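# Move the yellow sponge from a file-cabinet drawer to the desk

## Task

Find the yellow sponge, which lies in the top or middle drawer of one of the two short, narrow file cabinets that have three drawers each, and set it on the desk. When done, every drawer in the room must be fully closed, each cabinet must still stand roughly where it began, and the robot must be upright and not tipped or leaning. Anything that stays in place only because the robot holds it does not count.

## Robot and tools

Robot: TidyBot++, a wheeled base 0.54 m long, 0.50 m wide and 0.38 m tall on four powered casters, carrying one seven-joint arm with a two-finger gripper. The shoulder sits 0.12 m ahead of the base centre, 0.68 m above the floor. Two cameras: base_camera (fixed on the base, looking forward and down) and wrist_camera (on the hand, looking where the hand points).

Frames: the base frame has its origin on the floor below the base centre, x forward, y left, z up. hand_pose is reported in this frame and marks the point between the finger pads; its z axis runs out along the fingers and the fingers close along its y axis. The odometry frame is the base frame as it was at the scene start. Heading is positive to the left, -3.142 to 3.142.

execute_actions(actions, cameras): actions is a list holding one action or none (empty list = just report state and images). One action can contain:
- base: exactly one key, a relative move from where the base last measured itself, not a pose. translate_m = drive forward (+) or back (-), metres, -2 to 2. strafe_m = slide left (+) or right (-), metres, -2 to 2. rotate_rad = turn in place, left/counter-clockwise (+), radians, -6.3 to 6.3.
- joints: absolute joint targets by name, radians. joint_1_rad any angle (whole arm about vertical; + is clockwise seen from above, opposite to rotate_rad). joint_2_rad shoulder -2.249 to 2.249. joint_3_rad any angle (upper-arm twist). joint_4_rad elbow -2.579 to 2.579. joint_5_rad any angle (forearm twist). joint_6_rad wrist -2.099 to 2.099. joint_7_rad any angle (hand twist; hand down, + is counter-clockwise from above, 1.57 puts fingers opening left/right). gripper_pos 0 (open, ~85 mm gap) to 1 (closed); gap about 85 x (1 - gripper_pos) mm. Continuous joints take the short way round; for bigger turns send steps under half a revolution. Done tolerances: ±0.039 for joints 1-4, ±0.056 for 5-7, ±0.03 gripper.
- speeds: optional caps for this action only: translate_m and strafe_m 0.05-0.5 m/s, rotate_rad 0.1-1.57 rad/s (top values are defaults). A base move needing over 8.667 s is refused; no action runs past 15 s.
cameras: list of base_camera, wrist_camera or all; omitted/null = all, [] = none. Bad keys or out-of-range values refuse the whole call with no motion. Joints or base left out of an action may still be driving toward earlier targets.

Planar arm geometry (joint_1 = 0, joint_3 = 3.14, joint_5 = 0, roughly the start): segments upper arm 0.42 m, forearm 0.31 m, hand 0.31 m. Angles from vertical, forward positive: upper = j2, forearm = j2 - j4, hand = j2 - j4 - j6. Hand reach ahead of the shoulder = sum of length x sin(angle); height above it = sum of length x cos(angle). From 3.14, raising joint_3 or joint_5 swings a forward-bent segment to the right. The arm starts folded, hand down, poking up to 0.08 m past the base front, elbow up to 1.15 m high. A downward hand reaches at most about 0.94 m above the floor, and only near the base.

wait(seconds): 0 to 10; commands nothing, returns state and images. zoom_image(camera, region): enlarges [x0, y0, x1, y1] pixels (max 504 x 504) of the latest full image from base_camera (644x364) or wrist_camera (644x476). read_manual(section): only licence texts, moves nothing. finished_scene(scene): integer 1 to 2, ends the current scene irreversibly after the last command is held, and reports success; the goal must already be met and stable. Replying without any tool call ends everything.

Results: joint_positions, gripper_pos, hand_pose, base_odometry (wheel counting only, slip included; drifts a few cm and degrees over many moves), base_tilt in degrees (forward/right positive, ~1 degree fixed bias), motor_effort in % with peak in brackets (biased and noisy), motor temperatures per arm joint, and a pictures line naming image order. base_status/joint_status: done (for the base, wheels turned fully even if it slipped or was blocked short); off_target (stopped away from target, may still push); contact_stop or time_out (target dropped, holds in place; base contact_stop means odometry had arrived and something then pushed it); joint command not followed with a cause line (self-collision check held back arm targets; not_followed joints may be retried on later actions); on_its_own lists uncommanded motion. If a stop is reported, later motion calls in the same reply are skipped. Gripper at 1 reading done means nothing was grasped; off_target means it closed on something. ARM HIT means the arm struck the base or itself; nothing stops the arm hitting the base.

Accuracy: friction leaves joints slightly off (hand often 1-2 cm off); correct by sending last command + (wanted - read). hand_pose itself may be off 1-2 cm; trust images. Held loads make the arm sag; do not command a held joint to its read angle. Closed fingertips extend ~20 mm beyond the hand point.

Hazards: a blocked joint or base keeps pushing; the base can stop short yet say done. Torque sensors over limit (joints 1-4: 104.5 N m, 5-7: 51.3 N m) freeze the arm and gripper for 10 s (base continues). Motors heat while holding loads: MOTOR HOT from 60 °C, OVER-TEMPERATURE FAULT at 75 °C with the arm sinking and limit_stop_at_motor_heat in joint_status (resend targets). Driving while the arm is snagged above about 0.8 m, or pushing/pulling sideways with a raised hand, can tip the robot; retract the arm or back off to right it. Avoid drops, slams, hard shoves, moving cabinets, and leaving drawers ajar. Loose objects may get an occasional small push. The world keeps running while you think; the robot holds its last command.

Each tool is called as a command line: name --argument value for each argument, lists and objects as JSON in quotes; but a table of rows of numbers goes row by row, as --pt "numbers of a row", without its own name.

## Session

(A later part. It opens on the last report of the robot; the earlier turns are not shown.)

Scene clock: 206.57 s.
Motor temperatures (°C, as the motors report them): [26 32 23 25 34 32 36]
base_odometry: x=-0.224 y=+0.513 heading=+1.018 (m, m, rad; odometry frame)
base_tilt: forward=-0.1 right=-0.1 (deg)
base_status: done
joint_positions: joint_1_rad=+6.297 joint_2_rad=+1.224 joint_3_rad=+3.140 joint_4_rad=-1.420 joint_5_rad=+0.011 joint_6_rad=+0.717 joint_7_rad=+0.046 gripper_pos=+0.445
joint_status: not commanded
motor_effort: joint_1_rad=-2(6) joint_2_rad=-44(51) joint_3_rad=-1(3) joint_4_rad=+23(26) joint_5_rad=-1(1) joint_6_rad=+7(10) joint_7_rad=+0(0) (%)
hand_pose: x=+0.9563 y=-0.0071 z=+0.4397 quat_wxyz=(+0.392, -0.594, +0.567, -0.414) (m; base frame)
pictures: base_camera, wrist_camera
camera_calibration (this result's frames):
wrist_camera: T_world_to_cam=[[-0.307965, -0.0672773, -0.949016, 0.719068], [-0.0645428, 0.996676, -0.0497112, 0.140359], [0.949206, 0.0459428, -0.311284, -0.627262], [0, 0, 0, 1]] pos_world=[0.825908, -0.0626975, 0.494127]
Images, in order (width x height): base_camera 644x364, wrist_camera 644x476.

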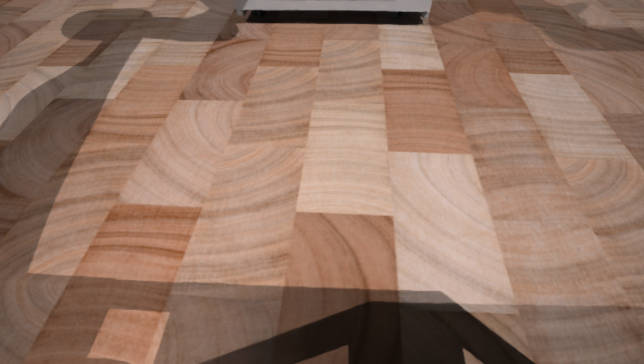

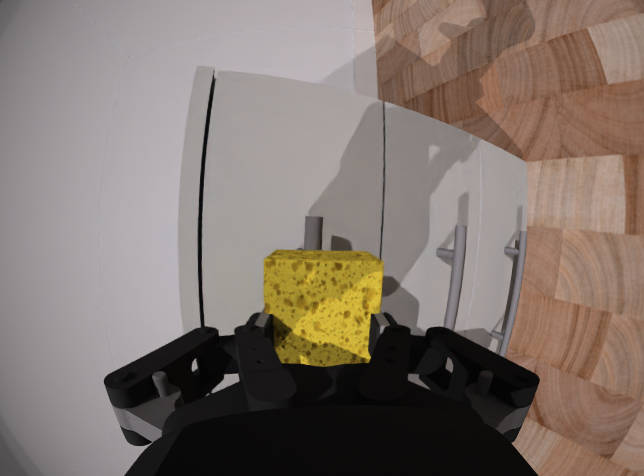

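execute_actions --actions '[{"base":{"translate_m":-0.15}}]' --cameras '["wrist_camera"]'

execute_actions --actions '[{"base":{"rotate_rad":1.571},"joints":{"joint_2_rad":0.0,"joint_4_rad":-1.6,"joint_6_rad":-0.9,"joint_7_rad":1.57}}]' --cameras '[]'

execute_actions --actions '[{"base":{"translate_m":1.0}}]'

Scene clock: 228.70 s.
Motor temperatures (°C, as the motors report them): [26 32 23 25 34 32 36]
base_odometry: x=-0.303 y=+0.385 heading=+1.018 (m, m, rad; odometry frame)
base_tilt: forward=-0.1 right=-0.2 (deg)
base_status: done
joint_positions: joint_1_rad=+6.292 joint_2_rad=+1.242 joint_3_rad=+3.140 joint_4_rad=-1.376 joint_5_rad=+0.011 joint_6_rad=+0.718 joint_7_rad=+0.046 gripper_pos=+0.445
joint_status: not commanded
motor_effort: joint_1_rad=-1(2) joint_2_rad=-50(51) joint_3_rad=+0(1) joint_4_rad=+14(21) joint_5_rad=-1(0) joint_6_rad=+8(8) joint_7_rad=+0(0) (%)
hand_pose: x=+0.9691 y=-0.0031 z=+0.4448 quat_wxyz=(+0.401, -0.590, +0.560, -0.422) (m; base frame)
pictures: wrist_camera
camera_calibration (this result's frames):
wrist_camera: T_world_to_cam=[[-0.28135, -0.0689925, -0.957122, 0.70593], [-0.0679669, 0.99634, -0.0518403, 0.14175], [0.957195, 0.0504674, -0.28501, -0.657368], [0, 0, 0, 1]] pos_world=[0.837478, -0.0593513, 0.495653]
Images, in order (width x height): wrist_camera 644x476.

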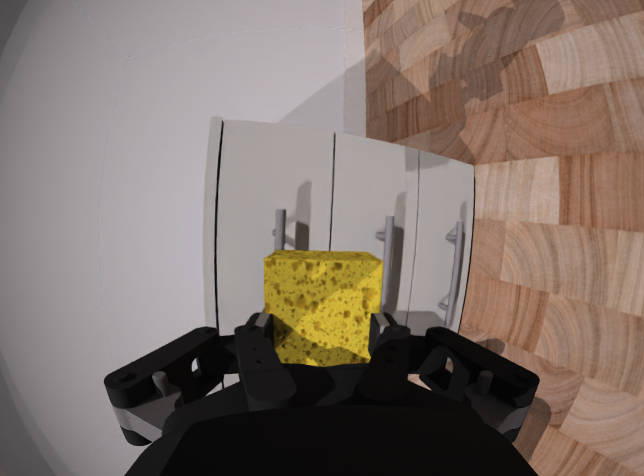

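Scene clock: 231.27 s.
Motor temperatures (°C, as the motors report them): [26 32 23 25 34 32 36]
base_odometry: x=-0.303 y=+0.385 heading=+2.589 (m, m, rad; odometry frame)
base_tilt: forward=-0.1 right=-0.2 (deg)
base_status: done
joint_positions: joint_1_rad=+6.272 joint_2_rad=+0.002 joint_3_rad=+3.126 joint_4_rad=-1.575 joint_5_rad=+0.011 joint_6_rad=-0.867 joint_7_rad=+1.523 gripper_pos=+0.445
joint_status: all done
motor_effort: joint_1_rad=+0(9) joint_2_rad=-21(53) joint_3_rad=+1(7) joint_4_rad=+21(21) joint_5_rad=-1(0) joint_6_rad=+5(9) joint_7_rad=+0(0) (%)
hand_pose: x=+0.6337 y=+0.0124 z=+0.8622 quat_wxyz=(+0.008, -0.940, +0.008, -0.342) (m; base frame)
pictures: none
No camera images: the call's "cameras" was empty. Leave "cameras" out to get every camera's image.

Scene clock: 234.53 s.
Motor temperatures (°C, as the motors report them): [26 32 23 25 34 32 36]
base_odometry: x=-1.155 y=+0.909 heading=+2.589 (m, m, rad; odometry frame)
base_tilt: forward=-0.1 right=-0.1 (deg)
base_status: done
joint_positions: joint_1_rad=+6.272 joint_2_rad=+0.002 joint_3_rad=+3.126 joint_4_rad=-1.579 joint_5_rad=+0.011 joint_6_rad=-0.869 joint_7_rad=+1.523 gripper_pos=+0.445
joint_status: not commanded
motor_effort: joint_1_rad=-1(1) joint_2_rad=-20(24) joint_3_rad=+1(1) joint_4_rad=+21(22) joint_5_rad=-1(1) joint_6_rad=+5(6) joint_7_rad=+0(0) (%)
hand_pose: x=+0.6325 y=+0.0123 z=+0.8594 quat_wxyz=(+0.007, -0.941, +0.008, -0.339) (m; base frame)
pictures: base_camera, wrist_camera
camera_calibration (this result's frames):
wrist_camera: T_world_to_cam=[[0.0311311, -0.998662, -0.0412966, 0.0358162], [-0.799864, -0.00011532, -0.600182, 1.0714], [0.599374, 0.051716, -0.798797, 0.450037], [0, 0, 0, 1]] pos_world=[0.586118, 0.0126177, 1.004]
Images, in order (width x height): base_camera 644x364, wrist_camera 644x476.

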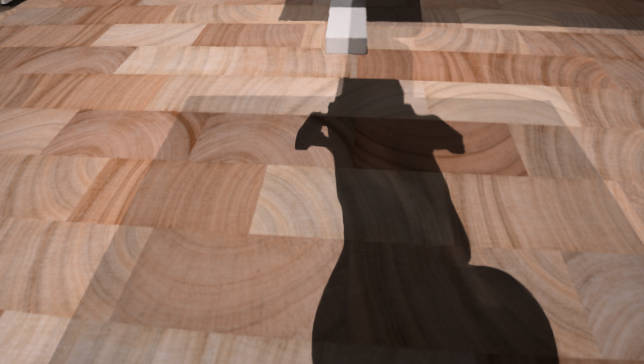

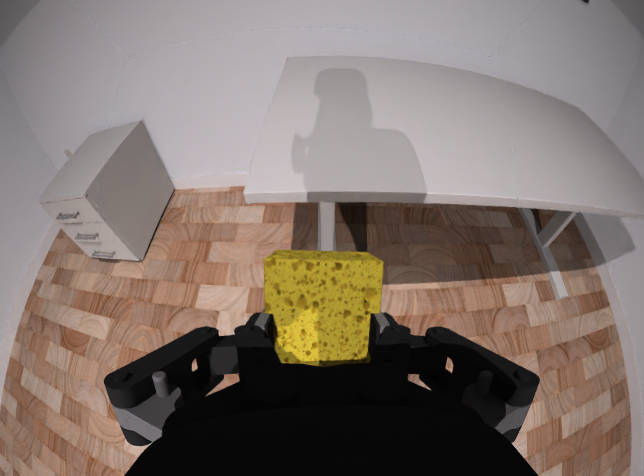

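execute_actions --actions '[{"base":{"strafe_m":-0.4}}]' --cameras '[]'

execute_actions --actions '[{"base":{"translate_m":0.4}}]'

Scene clock: 244.20 s.
Motor temperatures (°C, as the motors report them): [26 32 23 25 34 32 36]
base_odometry: x=-0.945 y=+1.250 heading=+2.590 (m, m, rad; odometry frame)
base_tilt: forward=+0.0 right=-0.1 (deg)
base_status: done
joint_positions: joint_1_rad=+6.280 joint_2_rad=+0.002 joint_3_rad=+3.135 joint_4_rad=-1.580 joint_5_rad=+0.011 joint_6_rad=-0.869 joint_7_rad=+1.523 gripper_pos=+0.445
joint_status: not commanded
motor_effort: joint_1_rad=-1(2) joint_2_rad=-21(23) joint_3_rad=+0(3) joint_4_rad=+21(22) joint_5_rad=-1(0) joint_6_rad=+5(5) joint_7_rad=+0(0) (%)
hand_pose: x=+0.6326 y=+0.0041 z=+0.8592 quat_wxyz=(+0.005, -0.941, +0.016, -0.339) (m; base frame)
pictures: none
No camera images: the call's "cameras" was empty. Leave "cameras" out to get every camera's image.

Scene clock: 246.33 s.
Motor temperatures (°C, as the motors report them): [26 32 23 25 34 32 36]
base_odometry: x=-1.285 y=+1.460 heading=+2.589 (m, m, rad; odometry frame)
base_tilt: forward=+0.0 right=-0.2 (deg)
base_status: done
joint_positions: joint_1_rad=+6.280 joint_2_rad=+0.007 joint_3_rad=+3.135 joint_4_rad=-1.581 joint_5_rad=+0.011 joint_6_rad=-0.870 joint_7_rad=+1.523 gripper_pos=+0.445
joint_status: not commanded
motor_effort: joint_1_rad=+0(0) joint_2_rad=-21(25) joint_3_rad=+1(1) joint_4_rad=+21(22) joint_5_rad=-1(1) joint_6_rad=+5(6) joint_7_rad=+0(0) (%)
hand_pose: x=+0.6329 y=+0.0041 z=+0.8559 quat_wxyz=(+0.005, -0.942, +0.016, -0.335) (m; base frame)
pictures: base_camera, wrist_camera
camera_calibration (this result's frames):
wrist_camera: T_world_to_cam=[[0.0149266, -0.999033, -0.0413453, 0.0377988], [-0.804225, 0.0125749, -0.594193, 1.0672], [0.594138, 0.0421202, -0.803259, 0.45459], [0, 0, 0, 1]] pos_world=[0.587615, 0.00519491, 1.00084]
Images, in order (width x height): base_camera 644x364, wrist_camera 644x476.

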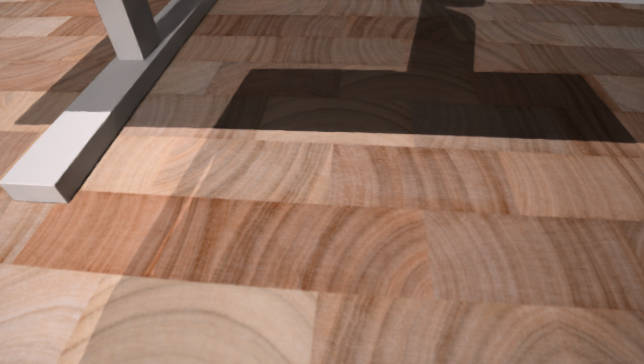

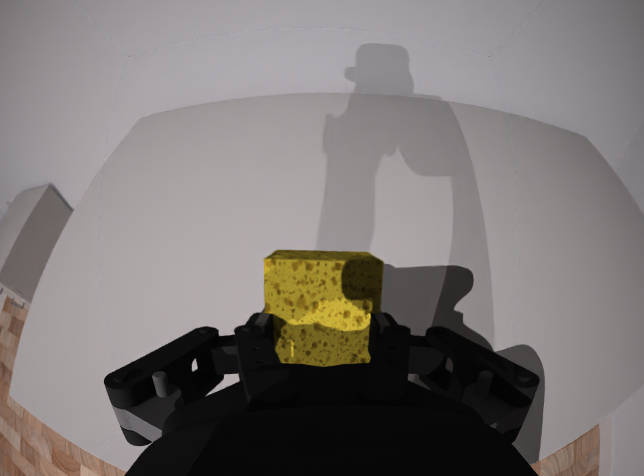

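execute_actions --actions '[{"joints":{"joint_2_rad":0.3,"joint_4_rad":-1.27,"joint_6_rad":-1.2}}]'

Scene clock: 260.10 s.
Motor temperatures (°C, as the motors report them): [26 31 23 25 34 32 36]
base_odometry: x=-1.285 y=+1.460 heading=+2.589 (m, m, rad; odometry frame)
base_tilt: forward=-0.1 right=-0.1 (deg)
base_status: not commanded
joint_positions: joint_1_rad=+6.280 joint_2_rad=+0.302 joint_3_rad=+3.135 joint_4_rad=-1.296 joint_5_rad=+0.011 joint_6_rad=-1.164 joint_7_rad=+1.523 gripper_pos=+0.445
joint_status: all done
motor_effort: joint_1_rad=-1(1) joint_2_rad=-30(32) joint_3_rad=+0(0) joint_4_rad=+20(22) joint_5_rad=-1(1) joint_6_rad=+3(5) joint_7_rad=+0(0) (%)
hand_pose: x=+0.6736 y=+0.0036 z=+0.7857 quat_wxyz=(+0.001, -0.982, +0.018, -0.188) (m; base frame)
pictures: base_camera, wrist_camera
camera_calibration (this result's frames):
wrist_camera: T_world_to_cam=[[-0.00116547, -0.999107, -0.0422329, 0.0453437], [-0.945456, 0.0148582, -0.325411, 0.942162], [0.325748, 0.0395501, -0.944629, 0.665909], [0, 0, 0, 1]] pos_world=[0.673907, 0.00496764, 0.937542]
Images, in order (width x height): base_camera 644x364, wrist_camera 644x476.

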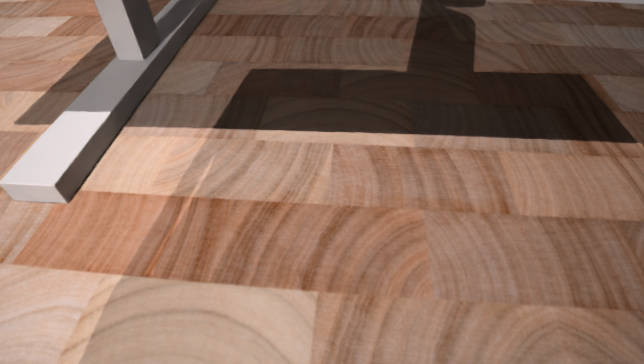

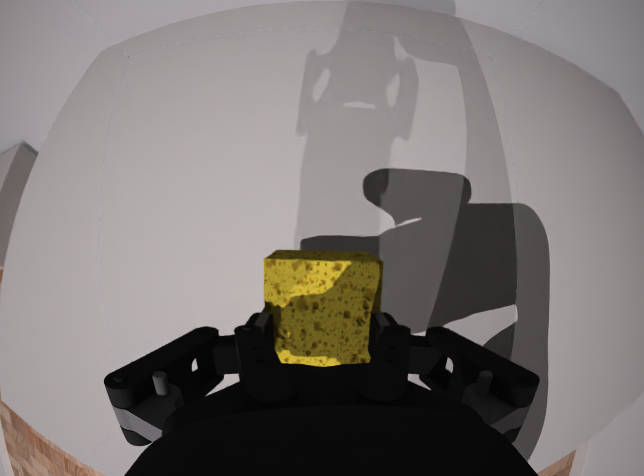

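execute_actions --actions '[{"joints":{"joint_2_rad":0.335,"joint_6_rad":-1.3},"speeds":{}}]' --cameras '["wrist_camera"]'

action 0: "speeds" must be an object that gives a speed for at least one key that is commanded beside it, as in {"translate_m": 0.5}; or leave "speeds" out

execute_actions --actions '[{"joints":{"joint_2_rad":0.335,"joint_6_rad":-1.3}}]' --cameras '["wrist_camera"]'

Scene clock: 270.53 s.
Motor temperatures (°C, as the motors report them): [26 31 23 25 34 32 36]
base_odometry: x=-1.285 y=+1.460 heading=+2.589 (m, m, rad; odometry frame)
base_tilt: forward=-0.1 right=-0.2 (deg)
base_status: not commanded
joint_positions: joint_1_rad=+6.280 joint_2_rad=+0.315 joint_3_rad=+3.135 joint_4_rad=-1.277 joint_5_rad=+0.011 joint_6_rad=-1.260 joint_7_rad=+1.523 gripper_pos=+0.445
joint_status: all done
motor_effort: joint_1_rad=+0(1) joint_2_rad=-29(30) joint_3_rad=+0(0) joint_4_rad=+18(19) joint_5_rad=-1(1) joint_6_rad=+2(3) joint_7_rad=+0(0) (%)
hand_pose: x=+0.6524 y=+0.0033 z=+0.7771 quat_wxyz=(+0.000, -0.989, +0.018, -0.144) (m; base frame)
pictures: wrist_camera
camera_calibration (this result's frames):
wrist_camera: T_world_to_cam=[[-0.00578373, -0.999139, -0.0410757, 0.0467373], [-0.970696, 0.0154781, -0.239814, 0.869343], [0.240243, 0.038485, -0.96995, 0.740182], [0, 0, 0, 1]] pos_world=[0.666314, 0.00475545, 0.928339]
Images, in order (width x height): wrist_camera 644x476.

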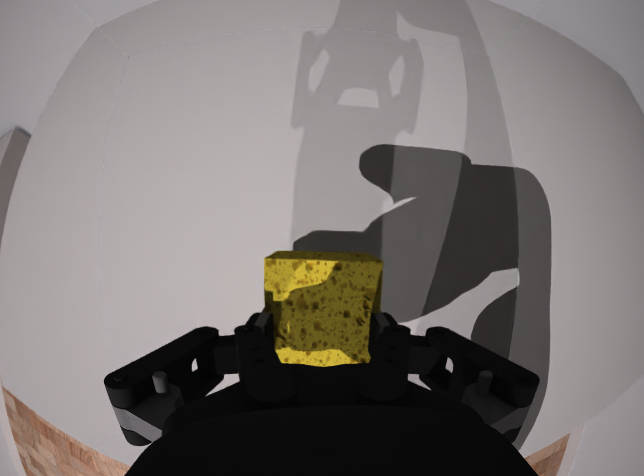

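execute_actions --actions '[{"joints":{"gripper_pos":0}}]' --cameras '["wrist_camera"]'

execute_actions --actions '[{"joints":{"joint_2_rad":0.0,"joint_4_rad":-1.45,"joint_6_rad":-1.2}}]' --cameras '["wrist_camera"]'

Scene clock: 281.13 s.
Motor temperatures (°C, as the motors report them): [26 31 23 25 34 32 36]
base_odometry: x=-1.285 y=+1.460 heading=+2.589 (m, m, rad; odometry frame)
base_tilt: forward=-0.1 right=-0.1 (deg)
base_status: not commanded
joint_positions: joint_1_rad=+6.280 joint_2_rad=+0.323 joint_3_rad=+3.135 joint_4_rad=-1.277 joint_5_rad=+0.011 joint_6_rad=-1.263 joint_7_rad=+1.523 gripper_pos=+0.000
joint_status: all done
motor_effort: joint_1_rad=+0(0) joint_2_rad=-30(30) joint_3_rad=+1(0) joint_4_rad=+19(19) joint_5_rad=-1(1) joint_6_rad=+2(2) joint_7_rad=+0(0) (%)
hand_pose: x=+0.6524 y=+0.0033 z=+0.7726 quat_wxyz=(+0.000, -0.990, +0.018, -0.139) (m; base frame)
pictures: wrist_camera
camera_calibration (this result's frames):
wrist_camera: T_world_to_cam=[[-0.00623416, -0.999141, -0.0409596, 0.0467502], [-0.973146, 0.015487, -0.229665, 0.862046], [0.230103, 0.0384279, -0.972407, 0.744338], [0, 0, 0, 1]] pos_world=[0.667915, 0.00475623, 0.923696]
Images, in order (width x height): wrist_camera 644x476.

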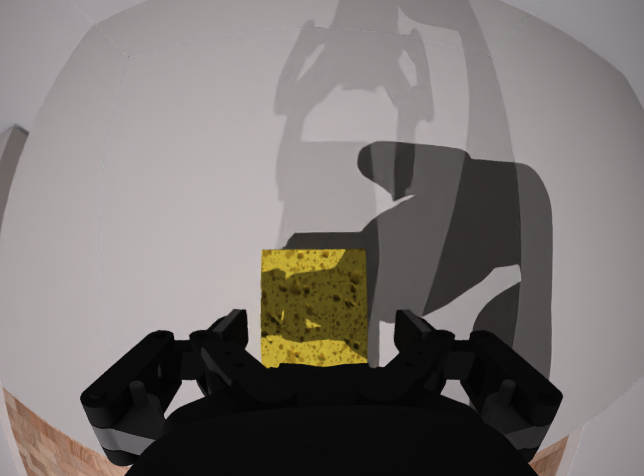

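Scene clock: 282.73 s.
Motor temperatures (°C, as the motors report them): [26 31 23 25 34 32 36]
base_odometry: x=-1.285 y=+1.460 heading=+2.589 (m, m, rad; odometry frame)
base_tilt: forward=+0.0 right=-0.2 (deg)
base_status: not commanded
joint_positions: joint_1_rad=+6.280 joint_2_rad=-0.004 joint_3_rad=+3.135 joint_4_rad=-1.425 joint_5_rad=+0.011 joint_6_rad=-1.237 joint_7_rad=+1.523 gripper_pos=+0.000
joint_status: all done
motor_effort: joint_1_rad=+0(0) joint_2_rad=-20(33) joint_3_rad=+1(0) joint_4_rad=+20(19) joint_5_rad=+0(1) joint_6_rad=+4(4) joint_7_rad=+0(0) (%)
hand_pose: x=+0.5727 y=+0.0029 z=+0.8738 quat_wxyz=(+0.002, -0.971, +0.018, -0.239) (m; base frame)
pictures: wrist_camera
camera_calibration (this result's frames):
wrist_camera: T_world_to_cam=[[0.00258901, -0.999148, -0.0411967, 0.0451414], [-0.90648, 0.0150501, -0.42198, 0.937589], [0.42224, 0.0384365, -0.905669, 0.692723], [0, 0, 0, 1]] pos_world=[0.557294, 0.00436626, 1.02488]
Images, in order (width x height): wrist_camera 644x476.

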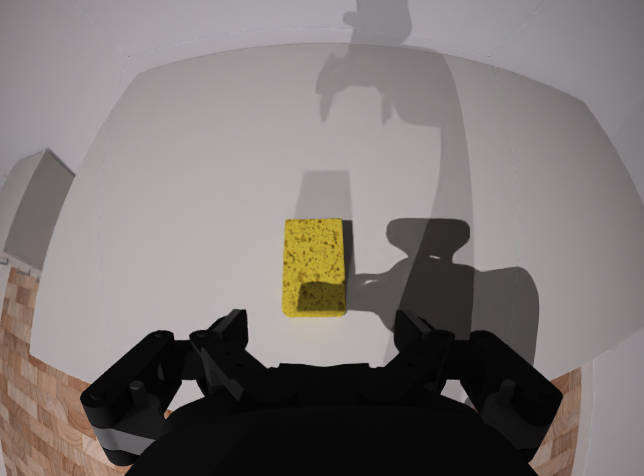

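finished_scene --scene 1

The scene is finished: the task was done.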